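## Task

Clamp the meter's jaws fully shut around the black wire so that the wire sits completely inside them, and keep them shut there, without interruption, for a few seconds. Then remove the meter from that wire. Closing the jaws around any other wire fails the task. Next, return the meter to its original place on its hook, in its original orientation, with the jaws fully shut around the hook. It must stay there by itself, not because the robot holds it. Finally release it and move the hands away.

## Robot and tools

ROBOT. There are two arms, left_arm and right_arm, standing on opposite sides of the table. left_arm's base is on the +y side. Both carry an identical right hand, so the hands are not mirror images: every hand number and axis means the same thing on each. The names do not tell you which side of a picture an arm appears on.

SCENE FRAME. Results report each hand point's position (m) and orientation (quaternion wxyz), plus its velocities, in a shared frame. The origin is on the table top, halfway between the two arm bases, and z = 0 is the table surface with +z up. At long reach the printed position can be somewhat off.

HAND POINT. This is the spot where index pad and thumb tip meet in a pinch, 0.05 m in front of the palm. Its +z runs along straight fingers, +y points out of the palm, +x runs across the palm toward the little finger. Straight fingers extend 0.06 to 0.07 m past it. A bracket on the little-finger side of the wrist sticks out 0.03 m beyond the point along +y and 0.11 m across the palm; it can collide with things.

ROW (28 numbers, each in [-1, 1]). First 14 are left_arm: dx, dy, dz, rx, ry, rz, then left_gripper little, ring, middle, index, thumb_bend, thumb_turn, force_limit, speed. The next 14 are the same for right_arm/right_gripper. Always send all 28, even if one arm is idle.

ARM NUMBERS. dx..rz are an offset, not a pose: they express the target relative to the hand point's pose in the most recent result that reported it (or, before any such result and for later calls inside the same reply, relative to where it is when the action begins). They are in the hand point's own axes. 1.0 equals 0.6 m of translation or 180 degrees; rx, ry, rz form a single rotation vector. All zeros therefore pulls the arm back to that reference pose; it is not a pause. Each control step the command is clipped to within 100 mm and 16 degrees of the measured pose, and position wins over orientation when both cannot be met.

HAND NUMBERS. Fingers: +1 straight, -1 curled into the palm. thumb_bend: +1 straight, -1 fully bent. thumb_turn: +1 beside the palm, -1 across in front of it. A pinch is roughly index -0.22, thumb_bend -0.75, thumb_turn -0.57. force_limit maps -1..+1 to about 0..10 N at the fingertip (0..15 N for the two thumb motors) and only halts closing. speed maps -1..+1 to nearly zero up to full (0.6 s for a full stroke); for a soft grip close at -0.9 or slower. No value means 'unchanged': to keep a hand as is, repeat its last eight numbers, or, before any were sent, its hand_measured values followed by hand_force_limit and hand_speed. A motor only starts when its target changes by at least 0.01. A wrap grip (thumb turned in first) fits objects 0.035 to 0.08 m wide.

TOOLS.
- execute_actions: {"actions": []} just reports state. {"actions": [{"rows": [[28 numbers], ...], "steps": n}]} runs up to 15 steps of 1/30 s, one row per step, the final row repeated; every row is measured from the same reference pose. {"actions": [{"steps": n}]} waits up to 300 steps. Optional "pictures": false drops images.
- move: "target" is one 28-number row (same offset rules). Both hand points travel straight toward their targets, finishing together, in 0.5 to 10 s. "speed" in m/s, 0.002 to 0.5 (default 0.25); rotation up to twice that in rad/s. Optional "stop_force" in N, 9 to 40, shared by both arms: an arm halts when its wrist sensor feels that much added resistance, then backs off two steps. Use it only with slow, non-rotating approaches; omit it when pulling away from something already pressed.
- wait: "seconds" 0 to 10, sends nothing new.
- zoom_image: "camera" one of cam_high, cam_low, cam_left_wrist, cam_right_wrist; "region" [x0, y0, x1, y1] in pixels of that 504x504 image, at most 504 square.
- show_instructions: shows the meter's reference pages.
- finished_scene: "scene" number; ends and grades that scene, irreversible.

RESULTS. State line per arm with pose and velocities; Wrist force and Wrist torque in each end effector's own axes (noisy, offsets up to about 4 N, saturating near 50 N; 'no reading' is fine). hand_measured, hand_stopped_by (moving, target, force, stalled, fault) and hand_load_n list six values in motor order; loads near 0 mean the grip is lost. move adds a 'move:' line: done, off_target, moving, held, contact or fault, plus limits such as paced or held. 'pose unreachable' and HELD mean a clearance check altered or blocked a command. 'Hand target' shows where the controller is driving. MOTOR HOT warns from 70 °C; at 85 °C the arm brakes.

AVOID. Arms are stiff: aiming even slightly past a firm contact can trigger a fault stop (10 s) from joint torque or 150 N outside force; wrist joint limits are 25.4 N m. Do not let arms collide or press on each other, including hands and brackets. Do not drop, slam or knock anything off the table, and never close the jaws on a wrong wire. Large moves may fall short; check the pose and send the remainder.

Each tool is called after "Call:" as name([rows], argument=value, ...), one row to a line, values as JSON.

Reference images:

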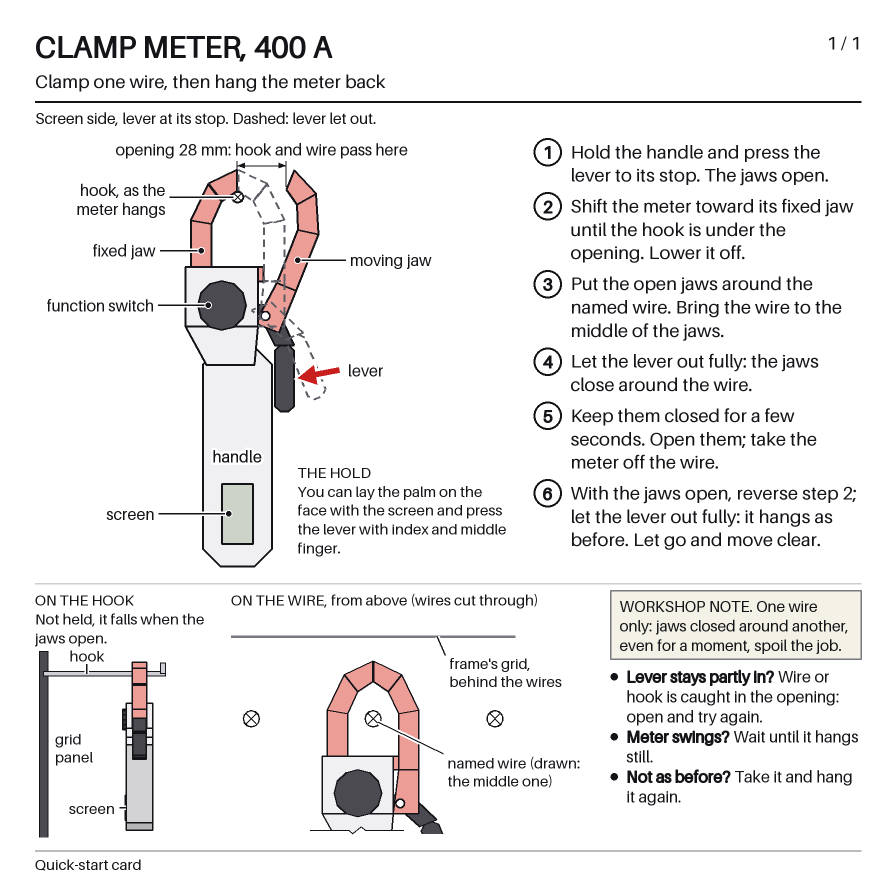

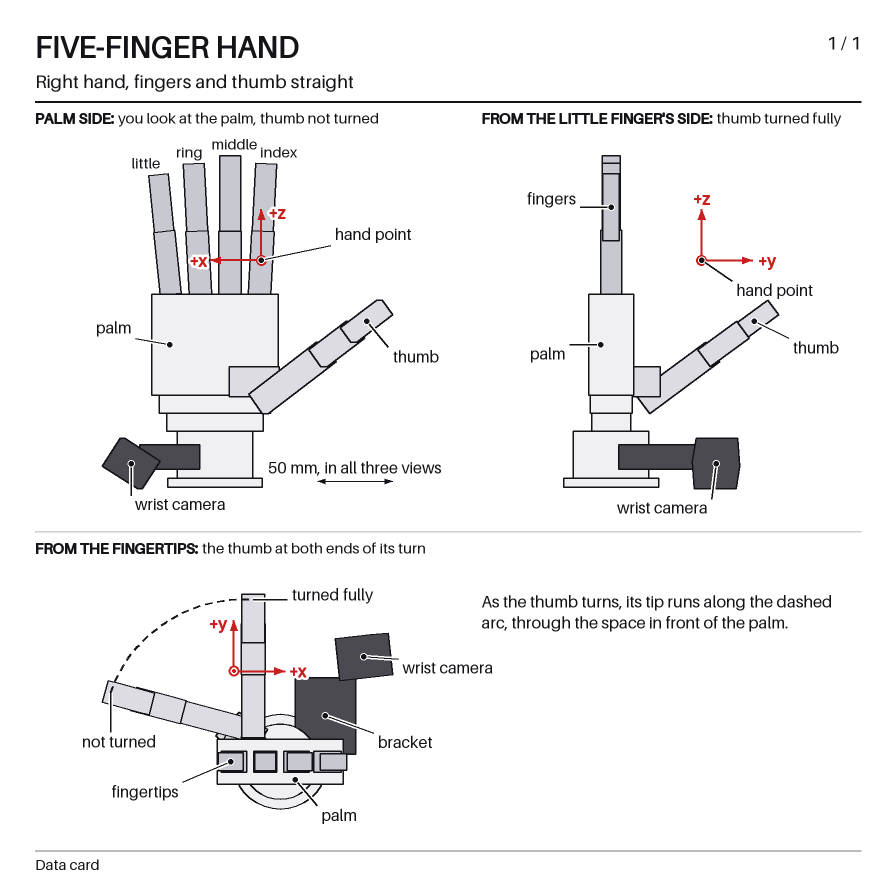

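## Session

Call:
execute_actions(actions=[])

Scene clock: 0.00 s of 8700.00 s.
left_arm: end_effector_position=(+0.3084, +0.4925, +0.4658) hand_measured=(+1.000, +1.000, +1.000, +1.000, +1.000, +1.000) hand_load_n=(+0.0, +0.0, +0.0, +0.0, +0.0, +0.0) hand_stopped_by=(target, target, target, target, target, target) hand_force_limit=0.00 hand_speed=-0.80 end_effector_quat_wxyz=(-0.014, +0.330, +0.944, +0.008) end_effector_velocity=(+0.000, +0.000, +0.000) end_effector_angular_velocity=(+0.000, -0.000, -0.000) | right_arm: end_effector_position=(+0.1418, -0.2693, +0.4892) hand_measured=(+1.000, +1.000, +1.000, +1.000, +1.000, +1.000) hand_load_n=(+0.0, +0.0, +0.0, +0.0, +0.0, +0.0) hand_stopped_by=(target, target, target, target, target, target) hand_force_limit=0.00 hand_speed=-0.80 end_effector_quat_wxyz=(+0.008, -0.298, +0.955, -0.008) end_effector_velocity=(+0.000, +0.000, -0.000) end_effector_angular_velocity=(+0.000, +0.001, -0.000)
Joint positions: left_arm=[ 0.578 -1.706  1.369  1.94   1.574 -1.86 ] | right_arm=[-1.209 -1.746  1.324  1.977  1.587 -1.899]
Joint velocities: left_arm=[ 0.    -0.    -0.    -0.    -0.     0.001] | right_arm=[-0.     0.001 -0.    -0.    -0.     0.   ]
Wrist force (N, on the end effector, along its own x y z axes, offset not removed): no reading
Wrist torque (N m, same axes, about the end effector's origin, offset not removed): no reading
Hand target (left_arm): +0.308, +0.493, +0.466; -0.014, +0.330, +0.944, +0.008
Hand target (right_arm): +0.142, -0.269, +0.489; +0.008, -0.298, +0.955, -0.008

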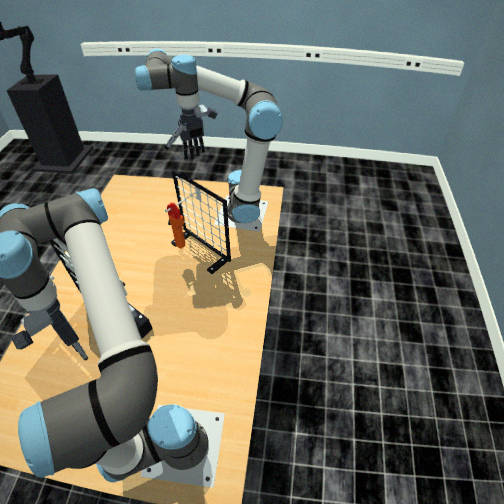

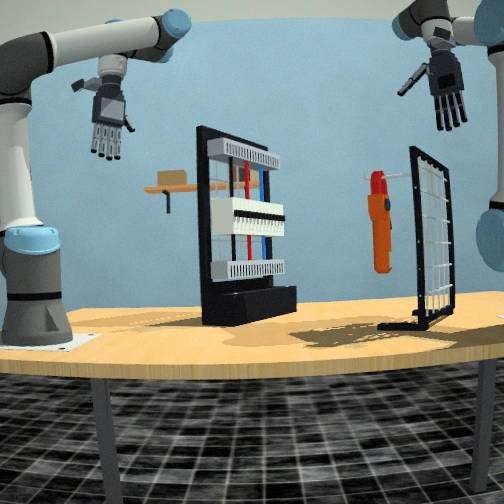

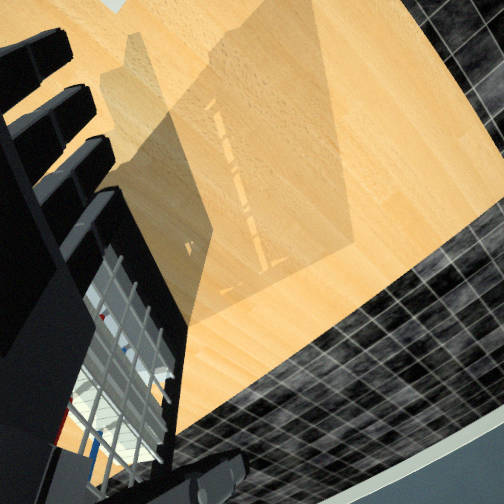

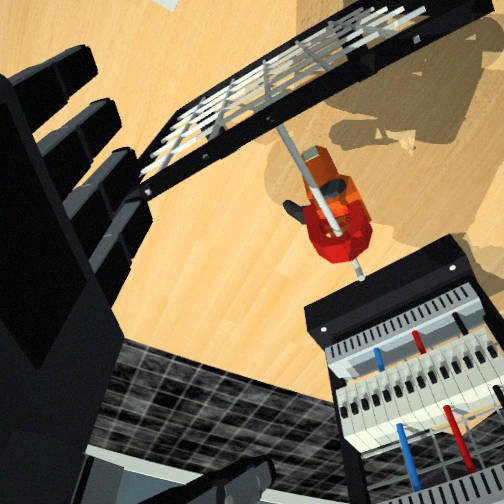

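Call:
zoom_image(camera="cam_low", region=[180, 110, 480, 350])

Call:
zoom_image(camera="cam_right_wrist", region=[230, 100, 504, 504])

Call:
zoom_image(camera="cam_high", region=[0, 150, 300, 400])

Region (180, 110, 480, 350) of cam_low's 504x504 image, scaled by 1.680, with more detail than that image has; it fills the top 403 rows of this view, and the rest is white.

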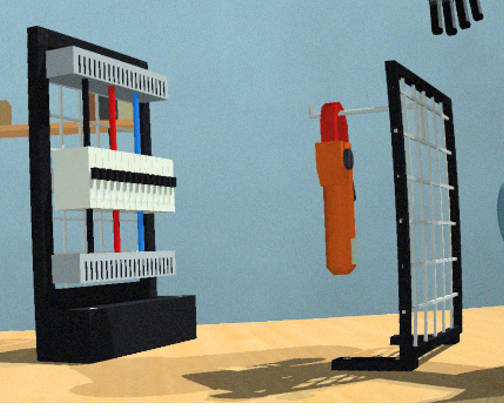

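Region (230, 100, 504, 504) of cam_right_wrist's 504x504 image, scaled by 1.248, with more detail than that image has; it fills the left 342 columns of this view, and the rest is white.

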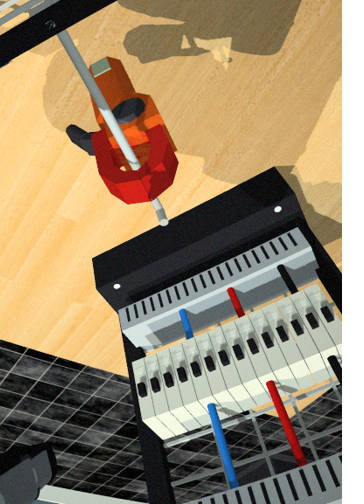

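Region (0, 150, 300, 400) of cam_high's 504x504 image, scaled by 1.680, with more detail than that image has.

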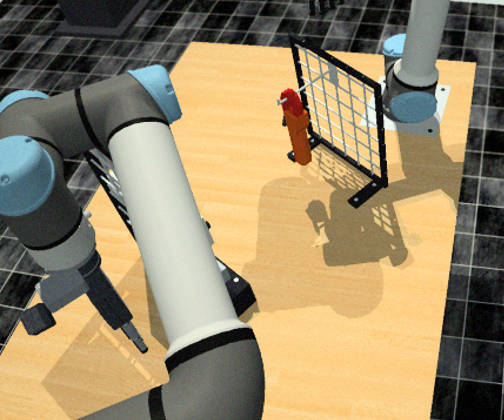

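Call:
move(target=[0,0,-0.19,0,0,0, 1,1,1,1,1,1,0,-0.8, -0.110,-0.076,0,0,0,0, 1,1,1,1,1,1,0,-0.8])

Scene clock: 121.20 s of 8700.00 s.
left_arm: end_effector_position=(+0.3110, +0.4898, +0.5793) hand_measured=(+1.000, +1.000, +1.000, +1.000, +1.000, +1.000) hand_load_n=(+0.0, +0.0, +0.0, +0.0, +0.0, +0.0) hand_stopped_by=(target, target, target, target, target, target) hand_force_limit=0.00 hand_speed=-0.80 end_effector_quat_wxyz=(-0.014, +0.330, +0.944, +0.008) end_effector_velocity=(+0.001, -0.001, +0.003) end_effector_angular_velocity=(+0.002, +0.004, +0.001) | right_arm: end_effector_position=(+0.2219, -0.2693, +0.4907) hand_measured=(+1.000, +1.000, +1.000, +1.000, +1.000, +1.000) hand_load_n=(+0.0, +0.0, +0.0, +0.0, +0.0, +0.0) hand_stopped_by=(target, target, target, target, target, target) hand_force_limit=0.00 hand_speed=-0.80 end_effector_quat_wxyz=(+0.008, -0.298, +0.955, -0.008) end_effector_velocity=(+0.001, +0.000, +0.000) end_effector_angular_velocity=(+0.000, +0.000, +0.000)
Joint positions: left_arm=[ 0.58  -1.557  0.9    2.259  1.574 -1.858] | right_arm=[-1.295 -1.594  1.184  1.963  1.586 -1.984]
Joint velocities: left_arm=[ 0.004  0.011 -0.019  0.012  0.002  0.003] | right_arm=[-0.001  0.003 -0.003  0.    -0.    -0.001]
Wrist force (N, on the end effector, along its own x y z axes, offset not removed): left_arm=[-0.2 0.6 1.8] | right_arm=[-3.3 0.4 -0.3]
Wrist torque (N m, same axes, about the end effector's origin, offset not removed): left_arm=[-0.04 -0.25 -0.01] | right_arm=[-0.05 0.55 -0.11]
Hand target (left_arm): +0.311, +0.490, +0.580; -0.014, +0.330, +0.944, +0.008
Hand target (right_arm): +0.222, -0.269, +0.491; +0.008, -0.298, +0.955, -0.008
Off the commanded pose (left_arm): 0.000 m, 0 deg.
Off the commanded pose (right_arm): 0.000 m, 0 deg.
After step 90, 117.00 s passed at rest.
move: done

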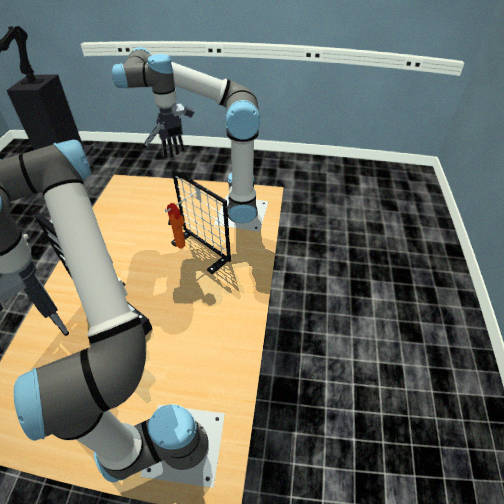

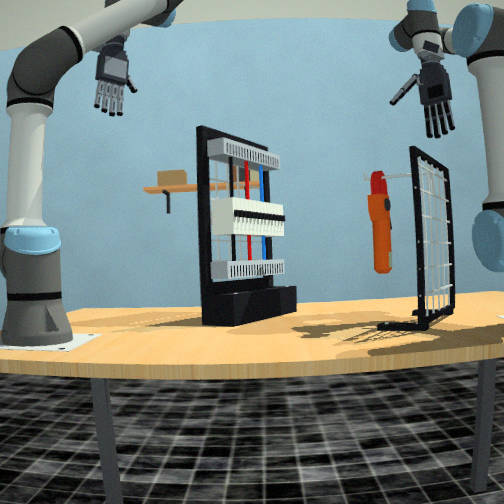

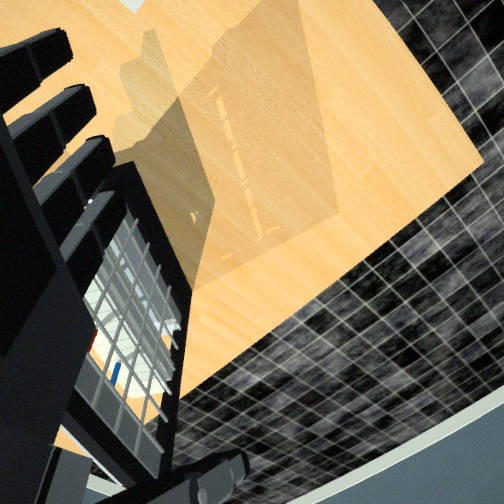

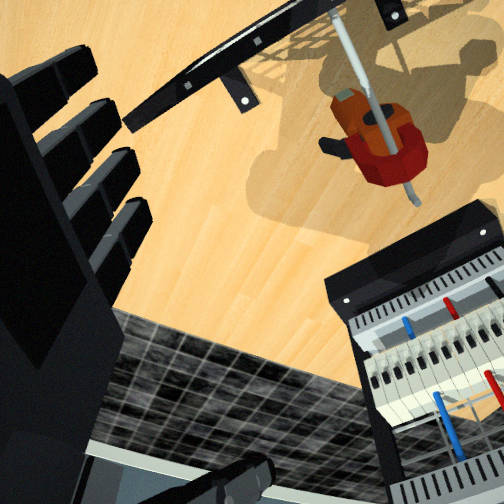

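Call:
move(target=[-0.143,-0.61,0,0,0,0, 1,1,1,1,1,1,0,-0.8, -0.076,0.110,0,0,0,0, 1,1,1,1,1,1,0,-0.8])

Scene clock: 131.80 s of 8700.00 s.
left_arm: end_effector_position=(+0.1498, +0.1517, +0.5722) hand_measured=(+1.000, +1.000, +1.000, +1.000, +1.000, +1.000) hand_load_n=(+0.0, +0.0, +0.0, +0.0, +0.0, +0.0) hand_stopped_by=(target, target, target, target, target, target) hand_force_limit=0.00 hand_speed=-0.80 end_effector_quat_wxyz=(+0.075, +0.360, +0.930, -0.016) end_effector_velocity=(-0.000, -0.002, +0.002) end_effector_angular_velocity=(-0.005, -0.019, -0.001) | right_arm: end_effector_position=(+0.2218, -0.1890, +0.4898) hand_measured=(+1.000, +1.000, +1.000, +1.000, +1.000, +1.000) hand_load_n=(+0.0, +0.0, +0.0, +0.0, +0.0, +0.0) hand_stopped_by=(target, target, target, target, target, target) hand_force_limit=0.00 hand_speed=-0.80 end_effector_quat_wxyz=(+0.008, -0.298, +0.955, -0.009) end_effector_velocity=(+0.000, +0.000, -0.000) end_effector_angular_velocity=(-0.000, +0.001, +0.000)
Joint positions: left_arm=[-0.279 -0.949  0.035  2.434  1.426 -2.646] | right_arm=[-1.023 -1.445  1.03   1.973  1.59  -1.713]
Joint velocities: left_arm=[-0.011  0.003 -0.005  0.003 -0.02  -0.009] | right_arm=[ 0.     0.001  0.    -0.    -0.001  0.   ]
Wrist force (N, on the end effector, along its own x y z axes, offset not removed): left_arm=[-2.7 0.2 -0.7] | right_arm=[-3.2 -2.1 -0.5]
Wrist torque (N m, same axes, about the end effector's origin, offset not removed): left_arm=[0.01 0.43 -0.40] | right_arm=[-0.48 0.59 -0.13]
Hand target (left_arm): +0.150, +0.151, +0.572; +0.076, +0.360, +0.930, -0.015
Hand target (right_arm): +0.222, -0.189, +0.490; +0.008, -0.298, +0.955, -0.009
Off the commanded pose (left_arm): 0.003 m, 11 deg.
Off the commanded pose (right_arm): 0.000 m, 0 deg.
elbow stopped short (left arm): the move would have taken joint 3 (elbow) straighter than the controller allows; a more bent joint 3 avoids this.
After step 90, 5.20 s passed at rest.
move: off_target (left_arm)

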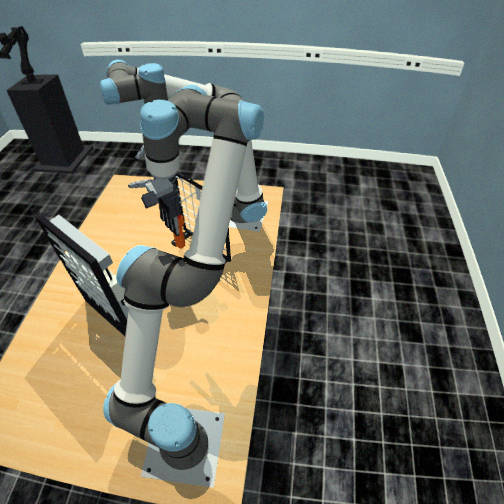

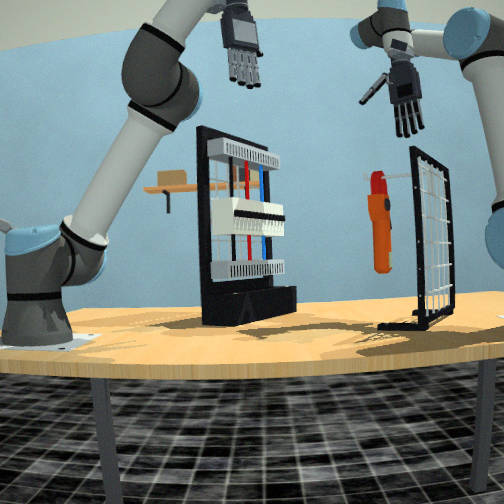

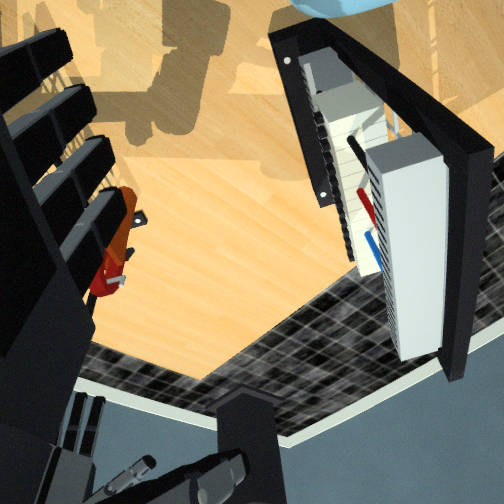

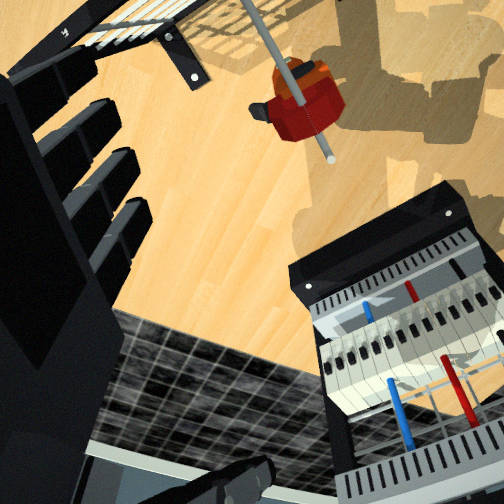

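Call:
move(target=[-0.0375,-0.281,0.559,-0.035,-0.450,-0.041, 1,1,1,1,1,-1,0,0, 0,0,0,0,0,0, 1,1,1,1,1,1,0,-0.8], speed=0.2)

Scene clock: 255.97 s of 8700.00 s.
left_arm: end_effector_position=(+0.0958, -0.0151, +0.2401) hand_measured=(+1.000, +1.000, +1.000, +1.000, +1.000, -1.000) hand_load_n=(+0.0, +0.0, +0.0, +0.0, +0.0, +0.0) hand_stopped_by=(target, target, target, target, target, target) hand_force_limit=0.00 hand_speed=0.00 end_effector_quat_wxyz=(+0.675, +0.208, +0.677, -0.207) end_effector_velocity=(-0.000, -0.002, -0.001) end_effector_angular_velocity=(-0.004, -0.007, +0.001) | right_arm: end_effector_position=(+0.2218, -0.1890, +0.4898) hand_measured=(+1.000, +1.000, +1.000, +1.000, +1.000, +1.000) hand_load_n=(+0.0, +0.0, +0.0, +0.0, +0.0, +0.0) hand_stopped_by=(target, target, target, target, target, target) hand_force_limit=0.00 hand_speed=-0.80 end_effector_quat_wxyz=(+0.008, -0.298, +0.955, -0.009) end_effector_velocity=(-0.001, -0.000, +0.001) end_effector_angular_velocity=(+0.002, -0.002, -0.000)
Joint positions: left_arm=[-0.627 -0.773  1.53   1.02   0.004 -3.347] | right_arm=[-1.023 -1.445  1.03   1.973  1.59  -1.713]
Joint velocities: left_arm=[ 0.002  0.014 -0.003  0.028 -0.009 -0.038] | right_arm=[ 0.    -0.003 -0.    -0.    -0.     0.001]
Wrist force (N, on the end effector, along its own x y z axes, offset not removed): left_arm=[-0.2 -2.5 0.6] | right_arm=[-3.0 -0.6 0.2]
Wrist torque (N m, same axes, about the end effector's origin, offset not removed): left_arm=[-0.59 -0.08 -0.34] | right_arm=[-0.35 0.56 -0.08]
Hand target (left_arm): +0.096, -0.015, +0.240; +0.675, +0.208, +0.677, -0.207
Hand target (right_arm): +0.222, -0.189, +0.490; +0.008, -0.298, +0.955, -0.009
Off the commanded pose (left_arm): 0.001 m, 1 deg.
Off the commanded pose (right_arm): 0.000 m, 0 deg.
After step 90, 117.00 s passed at rest.
move: done

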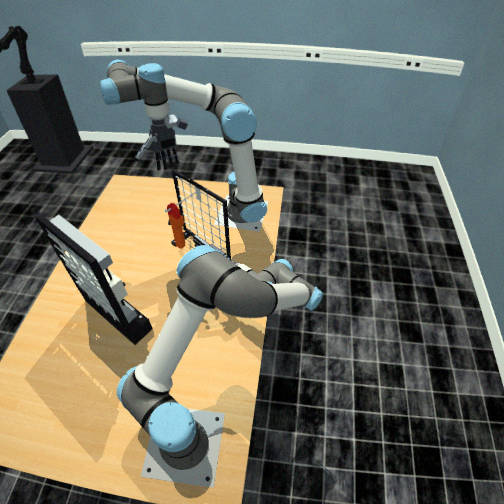

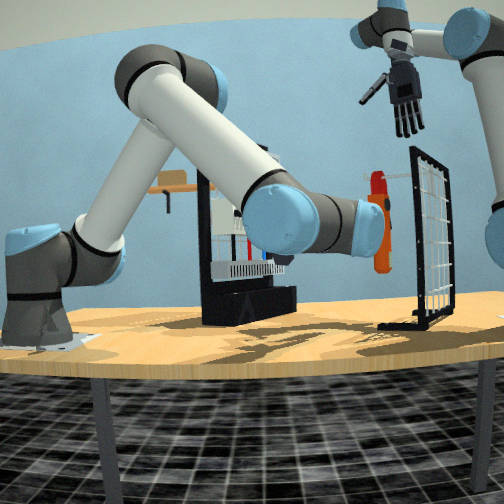

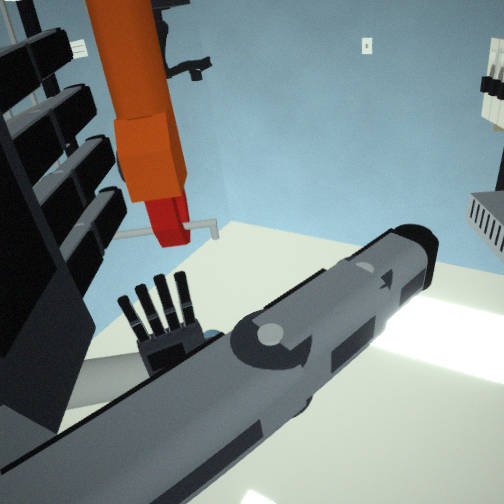

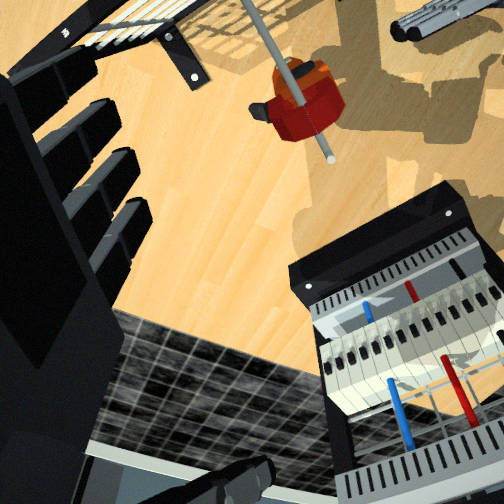

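Call:
move(target=[0.008,-0.067,0.07,0,0,0, 1,1,1,1,1,-1,0,0, 0,0,0,0,0,0, 1,1,1,1,1,1,0,-0.8], speed=0.08)

Scene clock: 290.73 s of 8700.00 s.
left_arm: end_effector_position=(+0.1073, -0.0712, +0.2350) hand_measured=(+1.000, +1.000, +1.000, +1.000, +1.000, -1.000) hand_load_n=(+0.0, +0.0, +0.0, +0.0, +0.0, +0.0) hand_stopped_by=(target, target, target, target, target, target) hand_force_limit=0.00 hand_speed=0.00 end_effector_quat_wxyz=(+0.686, +0.179, +0.682, -0.179) end_effector_velocity=(-0.001, -0.003, -0.000) end_effector_angular_velocity=(-0.001, -0.003, +0.001) | right_arm: end_effector_position=(+0.2218, -0.1890, +0.4898) hand_measured=(+1.000, +1.000, +1.000, +1.000, +1.000, +1.000) hand_load_n=(+0.0, +0.0, +0.0, +0.0, +0.0, +0.0) hand_stopped_by=(target, target, target, target, target, target) hand_force_limit=0.00 hand_speed=-0.80 end_effector_quat_wxyz=(+0.008, -0.298, +0.955, -0.009) end_effector_velocity=(-0.000, -0.000, +0.001) end_effector_angular_velocity=(+0.002, -0.004, -0.000)
Joint positions: left_arm=[-0.543 -0.629  1.246  1.123 -0.006 -3.309] | right_arm=[-1.023 -1.445  1.03   1.973  1.59  -1.713]
Joint velocities: left_arm=[ 0.002  0.012 -0.01   0.038 -0.003 -0.039] | right_arm=[-0.    -0.002 -0.002 -0.     0.     0.   ]
Wrist force (N, on the end effector, along its own x y z axes, offset not removed): left_arm=[-1.4 0.0 0.8] | right_arm=[-3.5 -0.6 -0.7]
Wrist torque (N m, same axes, about the end effector's origin, offset not removed): left_arm=[-0.01 0.12 -0.25] | right_arm=[-0.22 0.67 -0.12]
Hand target (left_arm): +0.107, -0.072, +0.235; +0.686, +0.179, +0.682, -0.179
Hand target (right_arm): +0.222, -0.189, +0.490; +0.008, -0.298, +0.955, -0.009
Off the commanded pose (left_arm): 0.001 m, 5 deg.
Off the commanded pose (right_arm): 0.000 m, 0 deg.
After step 90, 30.47 s passed at rest.
move: off_target (left_arm)

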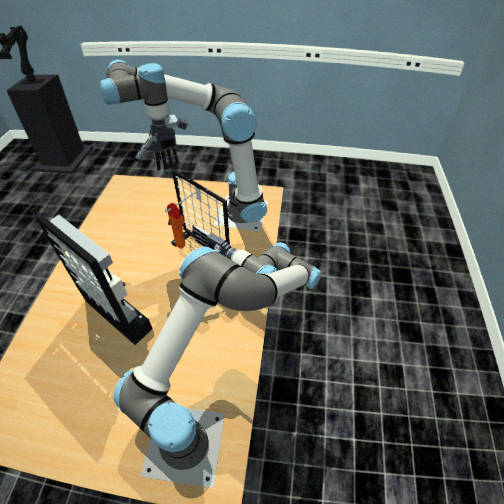

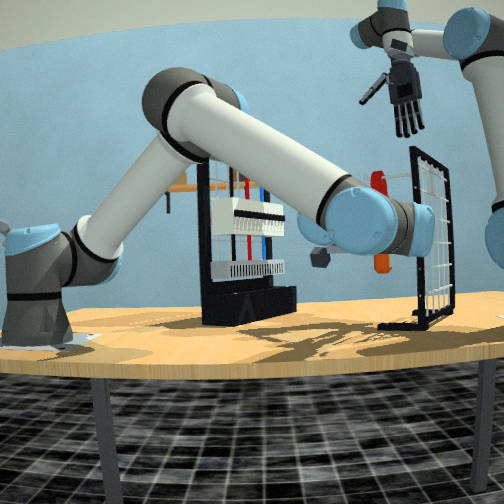

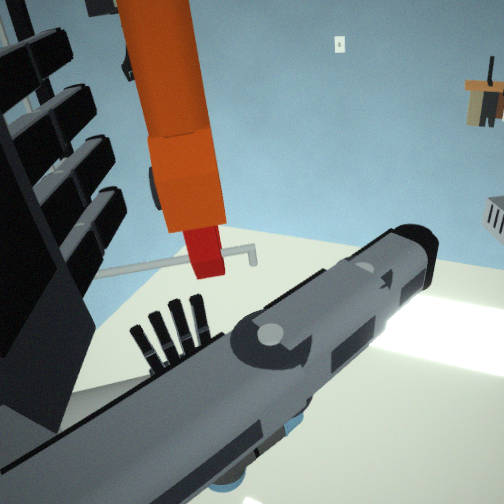

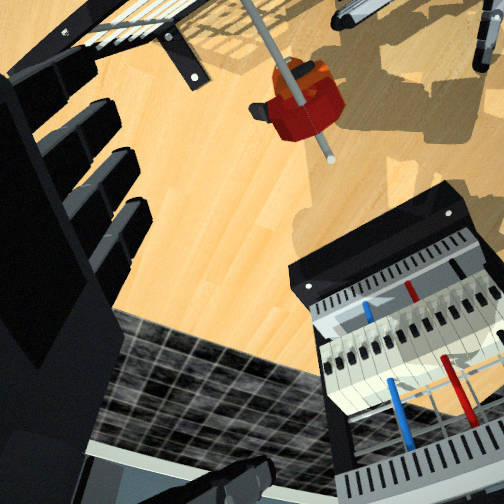

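Call:
move(target=[0,0.03,-0.1,0,0.15,0, 1,1,1,1,1,-1,0,0, 0,0,0,0,0,0, 1,1,1,1,1,1,0,-0.8], speed=0.12)

Scene clock: 309.50 s of 8700.00 s.
left_arm: end_effector_position=(+0.0641, -0.0265, +0.2347) hand_measured=(+1.000, +1.000, +1.000, +1.000, +1.000, -1.000) hand_load_n=(+0.0, +0.0, +0.0, +0.0, +0.0, +0.0) hand_stopped_by=(target, target, target, target, target, target) hand_force_limit=0.00 hand_speed=0.00 end_effector_quat_wxyz=(+0.509, +0.216, +0.823, -0.133) end_effector_velocity=(-0.002, +0.001, +0.000) end_effector_angular_velocity=(+0.006, +0.013, +0.000) | right_arm: end_effector_position=(+0.2218, -0.1890, +0.4898) hand_measured=(+1.000, +1.000, +1.000, +1.000, +1.000, +1.000) hand_load_n=(+0.0, +0.0, +0.0, +0.0, +0.0, +0.0) hand_stopped_by=(target, target, target, target, target, target) hand_force_limit=0.00 hand_speed=-0.80 end_effector_quat_wxyz=(+0.008, -0.298, +0.955, -0.009) end_effector_velocity=(-0.000, -0.000, +0.000) end_effector_angular_velocity=(-0.000, -0.001, -0.000)
Joint positions: left_arm=[-0.63  -0.834  1.298  1.278  0.471 -3.331] | right_arm=[-1.023 -1.445  1.03   1.973  1.59  -1.713]
Joint velocities: left_arm=[-0.002 -0.006 -0.001  0.003  0.014  0.002] | right_arm=[-0.    -0.001  0.001 -0.     0.001  0.   ]
Wrist force (N, on the end effector, along its own x y z axes, offset not removed): left_arm=[-1.9 -0.7 0.9] | right_arm=[-3.4 -1.7 -0.7]
Wrist torque (N m, same axes, about the end effector's origin, offset not removed): left_arm=[-0.12 0.15 -0.28] | right_arm=[-0.41 0.58 -0.11]
Hand target (left_arm): +0.064, -0.026, +0.235; +0.508, +0.217, +0.823, -0.133
Hand target (right_arm): +0.222, -0.189, +0.490; +0.008, -0.298, +0.955, -0.009
Off the commanded pose (left_arm): 0.000 m, 0 deg.
Off the commanded pose (right_arm): 0.000 m, 0 deg.
After step 90, 13.37 s passed at rest.
move: done

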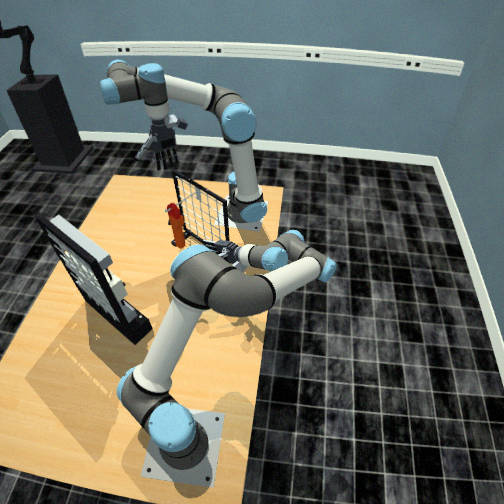

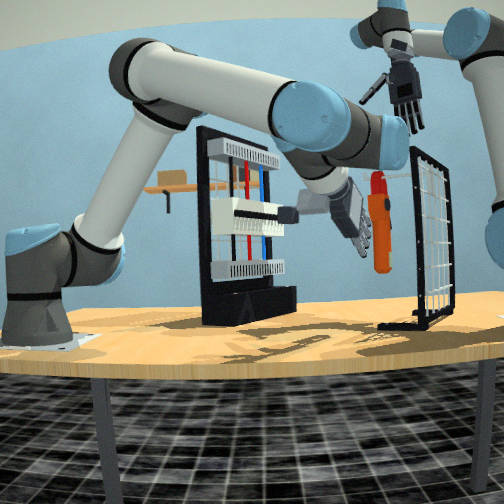

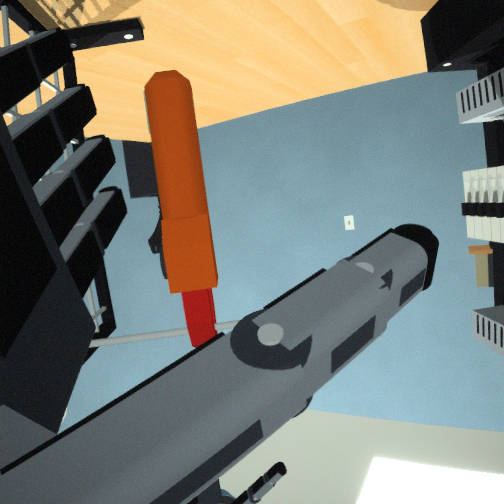

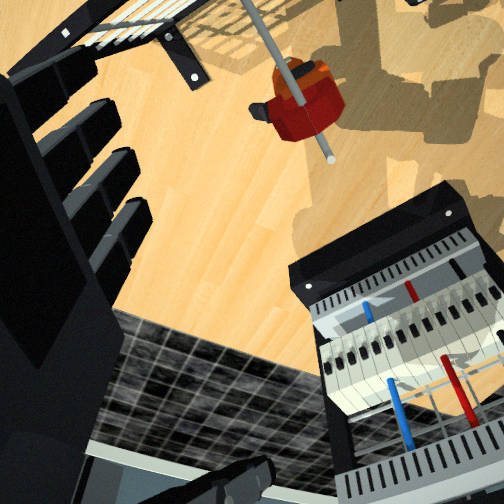

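Call:
move(target=[0,0.09,0,0.1395,-0.145,0.033, 1,1,1,1,1,-1,0,0, 0,0,0,0,0,0, 1,1,1,1,1,1,0,-0.8], speed=0.12)

Scene clock: 336.47 s of 8700.00 s.
left_arm: end_effector_position=(+0.0907, +0.0210, +0.2349) hand_measured=(+1.000, +1.000, +1.000, +1.000, +1.000, -1.000) hand_load_n=(+0.0, +0.0, +0.0, +0.0, +0.0, +0.0) hand_stopped_by=(target, target, target, target, target, target) hand_force_limit=0.00 hand_speed=0.00 end_effector_quat_wxyz=(+0.626, +0.327, +0.629, -0.325) end_effector_velocity=(+0.000, -0.000, -0.001) end_effector_angular_velocity=(-0.013, -0.014, -0.005) | right_arm: end_effector_position=(+0.2218, -0.1890, +0.4898) hand_measured=(+1.000, +1.000, +1.000, +1.000, +1.000, +1.000) hand_load_n=(+0.0, +0.0, +0.0, +0.0, +0.0, +0.0) hand_stopped_by=(target, target, target, target, target, target) hand_force_limit=0.00 hand_speed=-0.80 end_effector_quat_wxyz=(+0.008, -0.298, +0.955, -0.009) end_effector_velocity=(+0.000, +0.000, +0.000) end_effector_angular_velocity=(+0.000, -0.001, +0.000)
Joint positions: left_arm=[-0.708 -1.372  2.146 -0.757  0.28  -1.587] | right_arm=[-1.023 -1.445  1.03   1.973  1.59  -1.713]
Joint velocities: left_arm=[ 0.003 -0.003  0.025 -0.089  0.007  0.068] | right_arm=[ 0.     0.    -0.001 -0.     0.    -0.   ]
Wrist force (N, on the end effector, along its own x y z axes, offset not removed): left_arm=[-3.0 -2.6 -1.4] | right_arm=[-2.1 -1.4 -0.4]
Wrist torque (N m, same axes, about the end effector's origin, offset not removed): left_arm=[-0.43 0.34 -0.53] | right_arm=[-0.35 0.34 -0.03]
Hand target (left_arm): +0.091, +0.021, +0.235; +0.627, +0.327, +0.628, -0.325
Hand target (right_arm): +0.222, -0.189, +0.490; +0.008, -0.298, +0.955, -0.009
Off the commanded pose (left_arm): 0.000 m, 0 deg.
Off the commanded pose (right_arm): 0.000 m, 0 deg.
After step 90, 20.37 s passed at rest.
move: done

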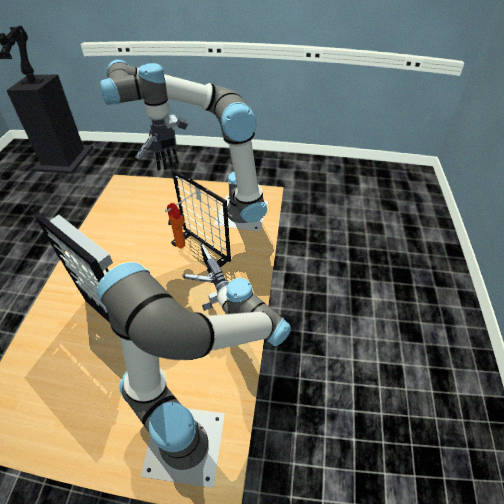

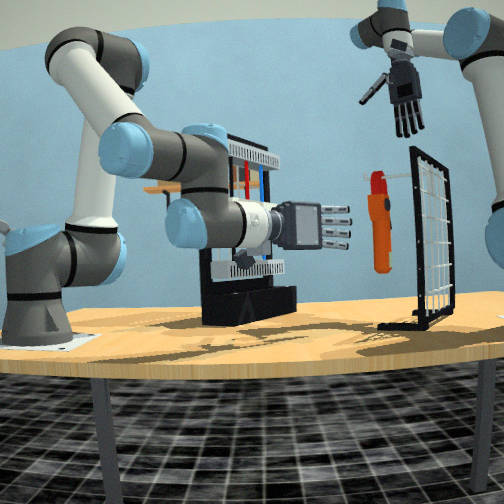

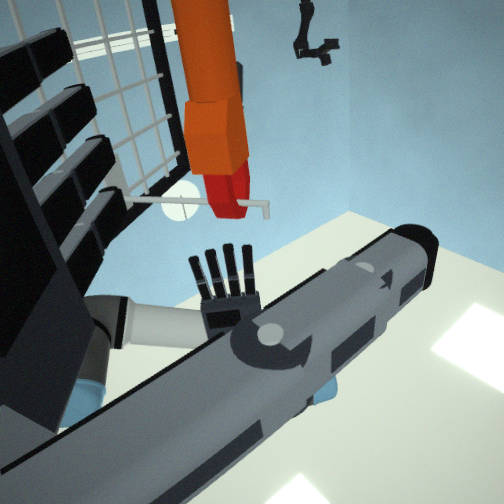

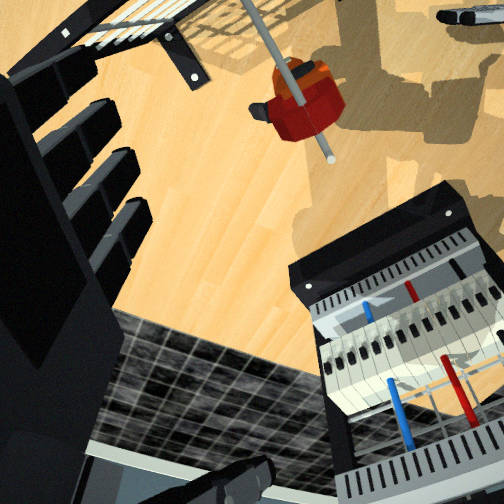

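Call:
move(target=[0,-0.0815,0.1475,-0.1167,0,0, 1,1,1,1,1,-1,0,0, 0,0,0,0,0,0, 1,1,1,1,1,1,0,-0.8], speed=0.1)

Scene clock: 350.00 s of 8700.00 s.
left_arm: end_effector_position=(+0.1014, -0.0791, +0.2343) hand_measured=(+1.000, +1.000, +1.000, +1.000, +1.000, -1.000) hand_load_n=(+0.0, +0.0, +0.0, +0.0, +0.0, +0.0) hand_stopped_by=(target, target, target, target, target, target) hand_force_limit=0.00 hand_speed=0.00 end_effector_quat_wxyz=(+0.677, +0.207, +0.676, -0.205) end_effector_velocity=(-0.001, -0.003, +0.000) end_effector_angular_velocity=(+0.004, +0.006, +0.010) | right_arm: end_effector_position=(+0.2218, -0.1890, +0.4898) hand_measured=(+1.000, +1.000, +1.000, +1.000, +1.000, +1.000) hand_load_n=(+0.0, +0.0, +0.0, +0.0, +0.0, +0.0) hand_stopped_by=(target, target, target, target, target, target) hand_force_limit=0.00 hand_speed=-0.80 end_effector_quat_wxyz=(+0.008, -0.298, +0.955, -0.009) end_effector_velocity=(+0.000, +0.000, -0.001) end_effector_angular_velocity=(-0.001, +0.002, +0.000)
Joint positions: left_arm=[-0.553 -1.005  1.596 -0.595  0.07  -1.564] | right_arm=[-1.023 -1.445  1.03   1.973  1.59  -1.713]
Joint velocities: left_arm=[ 0.002  0.03  -0.057  0.134 -0.007 -0.106] | right_arm=[ 0.     0.002  0.     0.    -0.     0.   ]
Wrist force (N, on the end effector, along its own x y z axes, offset not removed): left_arm=[0.0 -0.4 0.5] | right_arm=[-3.6 -1.2 0.2]
Wrist torque (N m, same axes, about the end effector's origin, offset not removed): left_arm=[-0.01 -0.04 -0.18] | right_arm=[-0.41 0.71 -0.13]
Hand target (left_arm): +0.101, -0.079, +0.234; +0.676, +0.207, +0.676, -0.205
Hand target (right_arm): +0.222, -0.189, +0.490; +0.008, -0.298, +0.955, -0.009
Off the commanded pose (left_arm): 0.000 m, 0 deg.
Off the commanded pose (right_arm): 0.000 m, 0 deg.
After step 90, 8.23 s passed at rest.
move: done

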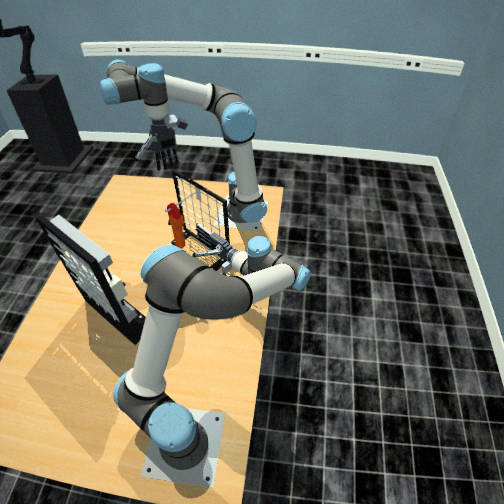

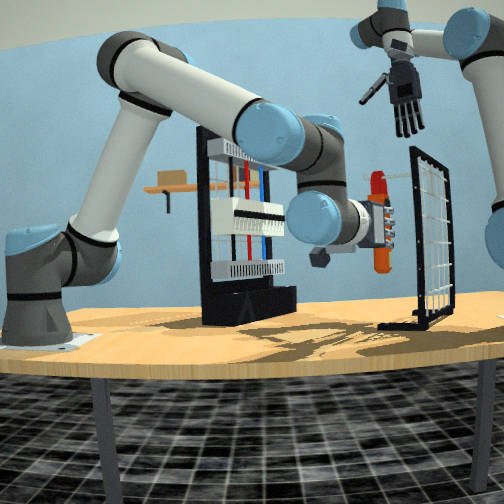

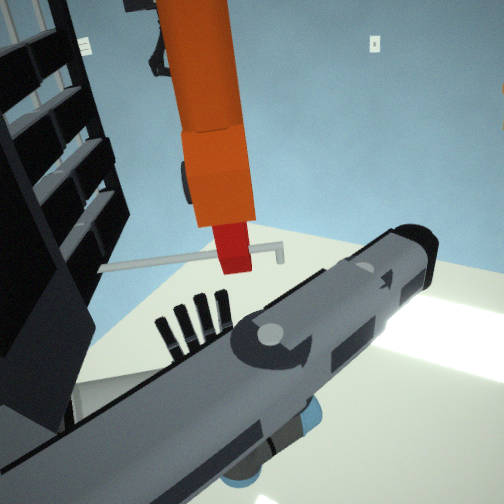

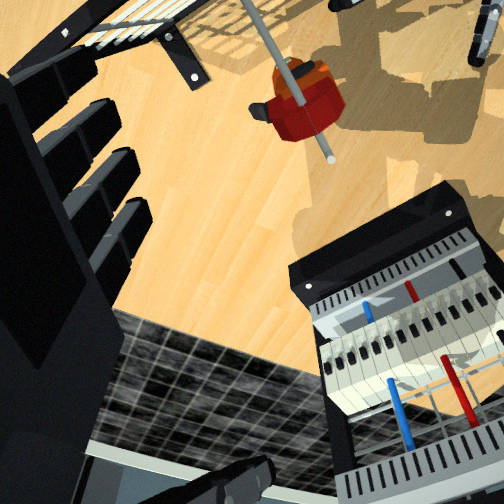

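Call:
move(target=[0,0,0.16,0,0,0, 1,1,1,1,1,-1,0,0, 0,0,0,0,0,0, 1,1,1,1,1,1,0,-0.8], speed=0.06)

Scene clock: 356.67 s of 8700.00 s.
left_arm: end_effector_position=(+0.1808, -0.1326, +0.2344) hand_measured=(+1.000, +1.000, +1.000, +1.000, +1.000, -1.000) hand_load_n=(+0.0, +0.0, +0.0, +0.0, +0.0, +0.0) hand_stopped_by=(target, target, target, target, target, target) hand_force_limit=0.00 hand_speed=0.00 end_effector_quat_wxyz=(+0.677, +0.207, +0.676, -0.205) end_effector_velocity=(+0.001, -0.002, -0.000) end_effector_angular_velocity=(-0.001, +0.001, -0.001) | right_arm: end_effector_position=(+0.2218, -0.1890, +0.4898) hand_measured=(+1.000, +1.000, +1.000, +1.000, +1.000, +1.000) hand_load_n=(+0.0, +0.0, +0.0, +0.0, +0.0, +0.0) hand_stopped_by=(target, target, target, target, target, target) hand_force_limit=0.00 hand_speed=-0.80 end_effector_quat_wxyz=(+0.008, -0.298, +0.955, -0.009) end_effector_velocity=(+0.000, +0.000, +0.000) end_effector_angular_velocity=(+0.000, +0.000, +0.000)
Joint positions: left_arm=[-0.387 -0.932  1.469 -0.54   0.236 -1.565] | right_arm=[-1.023 -1.445  1.03   1.973  1.59  -1.713]
Joint velocities: left_arm=[ 0.003  0.003 -0.005  0.004  0.004 -0.003] | right_arm=[ 0.     0.    -0.001  0.    -0.    -0.   ]
Wrist force (N, on the end effector, along its own x y z axes, offset not removed): left_arm=[-1.8 -1.1 -5.4] | right_arm=[-3.1 -0.5 -0.3]
Wrist torque (N m, same axes, about the end effector's origin, offset not removed): left_arm=[0.28 0.06 -0.28] | right_arm=[-0.18 0.52 -0.09]
Hand target (left_arm): +0.181, -0.133, +0.234; +0.677, +0.207, +0.676, -0.205
Hand target (right_arm): +0.222, -0.189, +0.490; +0.008, -0.298, +0.955, -0.009
Off the commanded pose (left_arm): 0.000 m, 0 deg.
Off the commanded pose (right_arm): 0.000 m, 0 deg.
After step 90, 1.60 s passed at rest.
move: done

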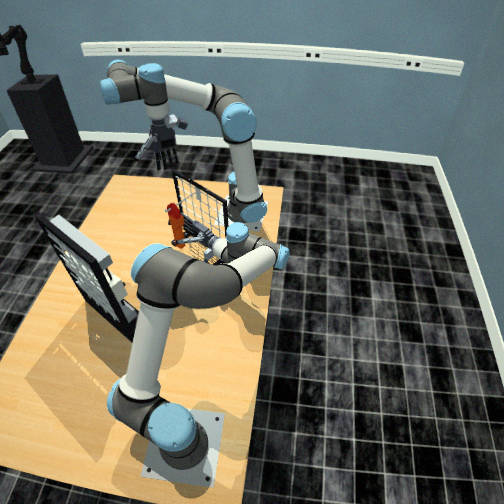

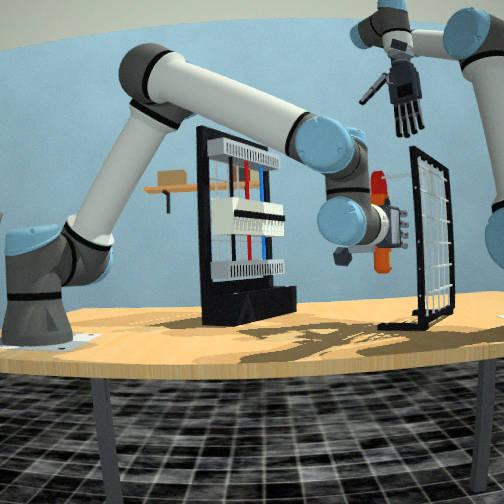

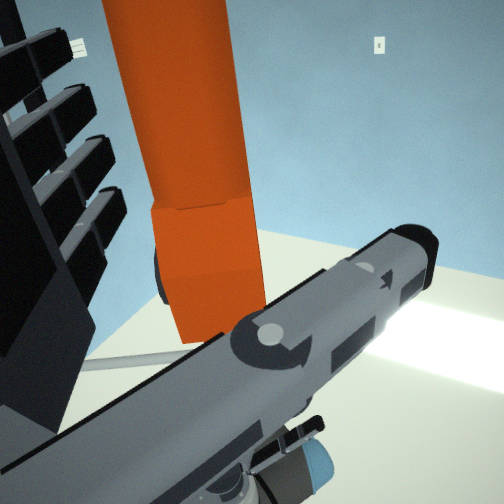

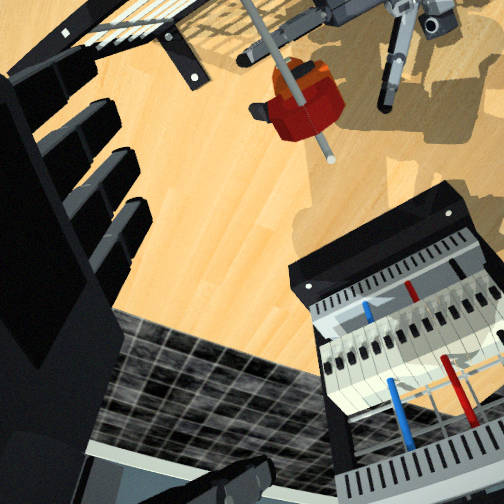

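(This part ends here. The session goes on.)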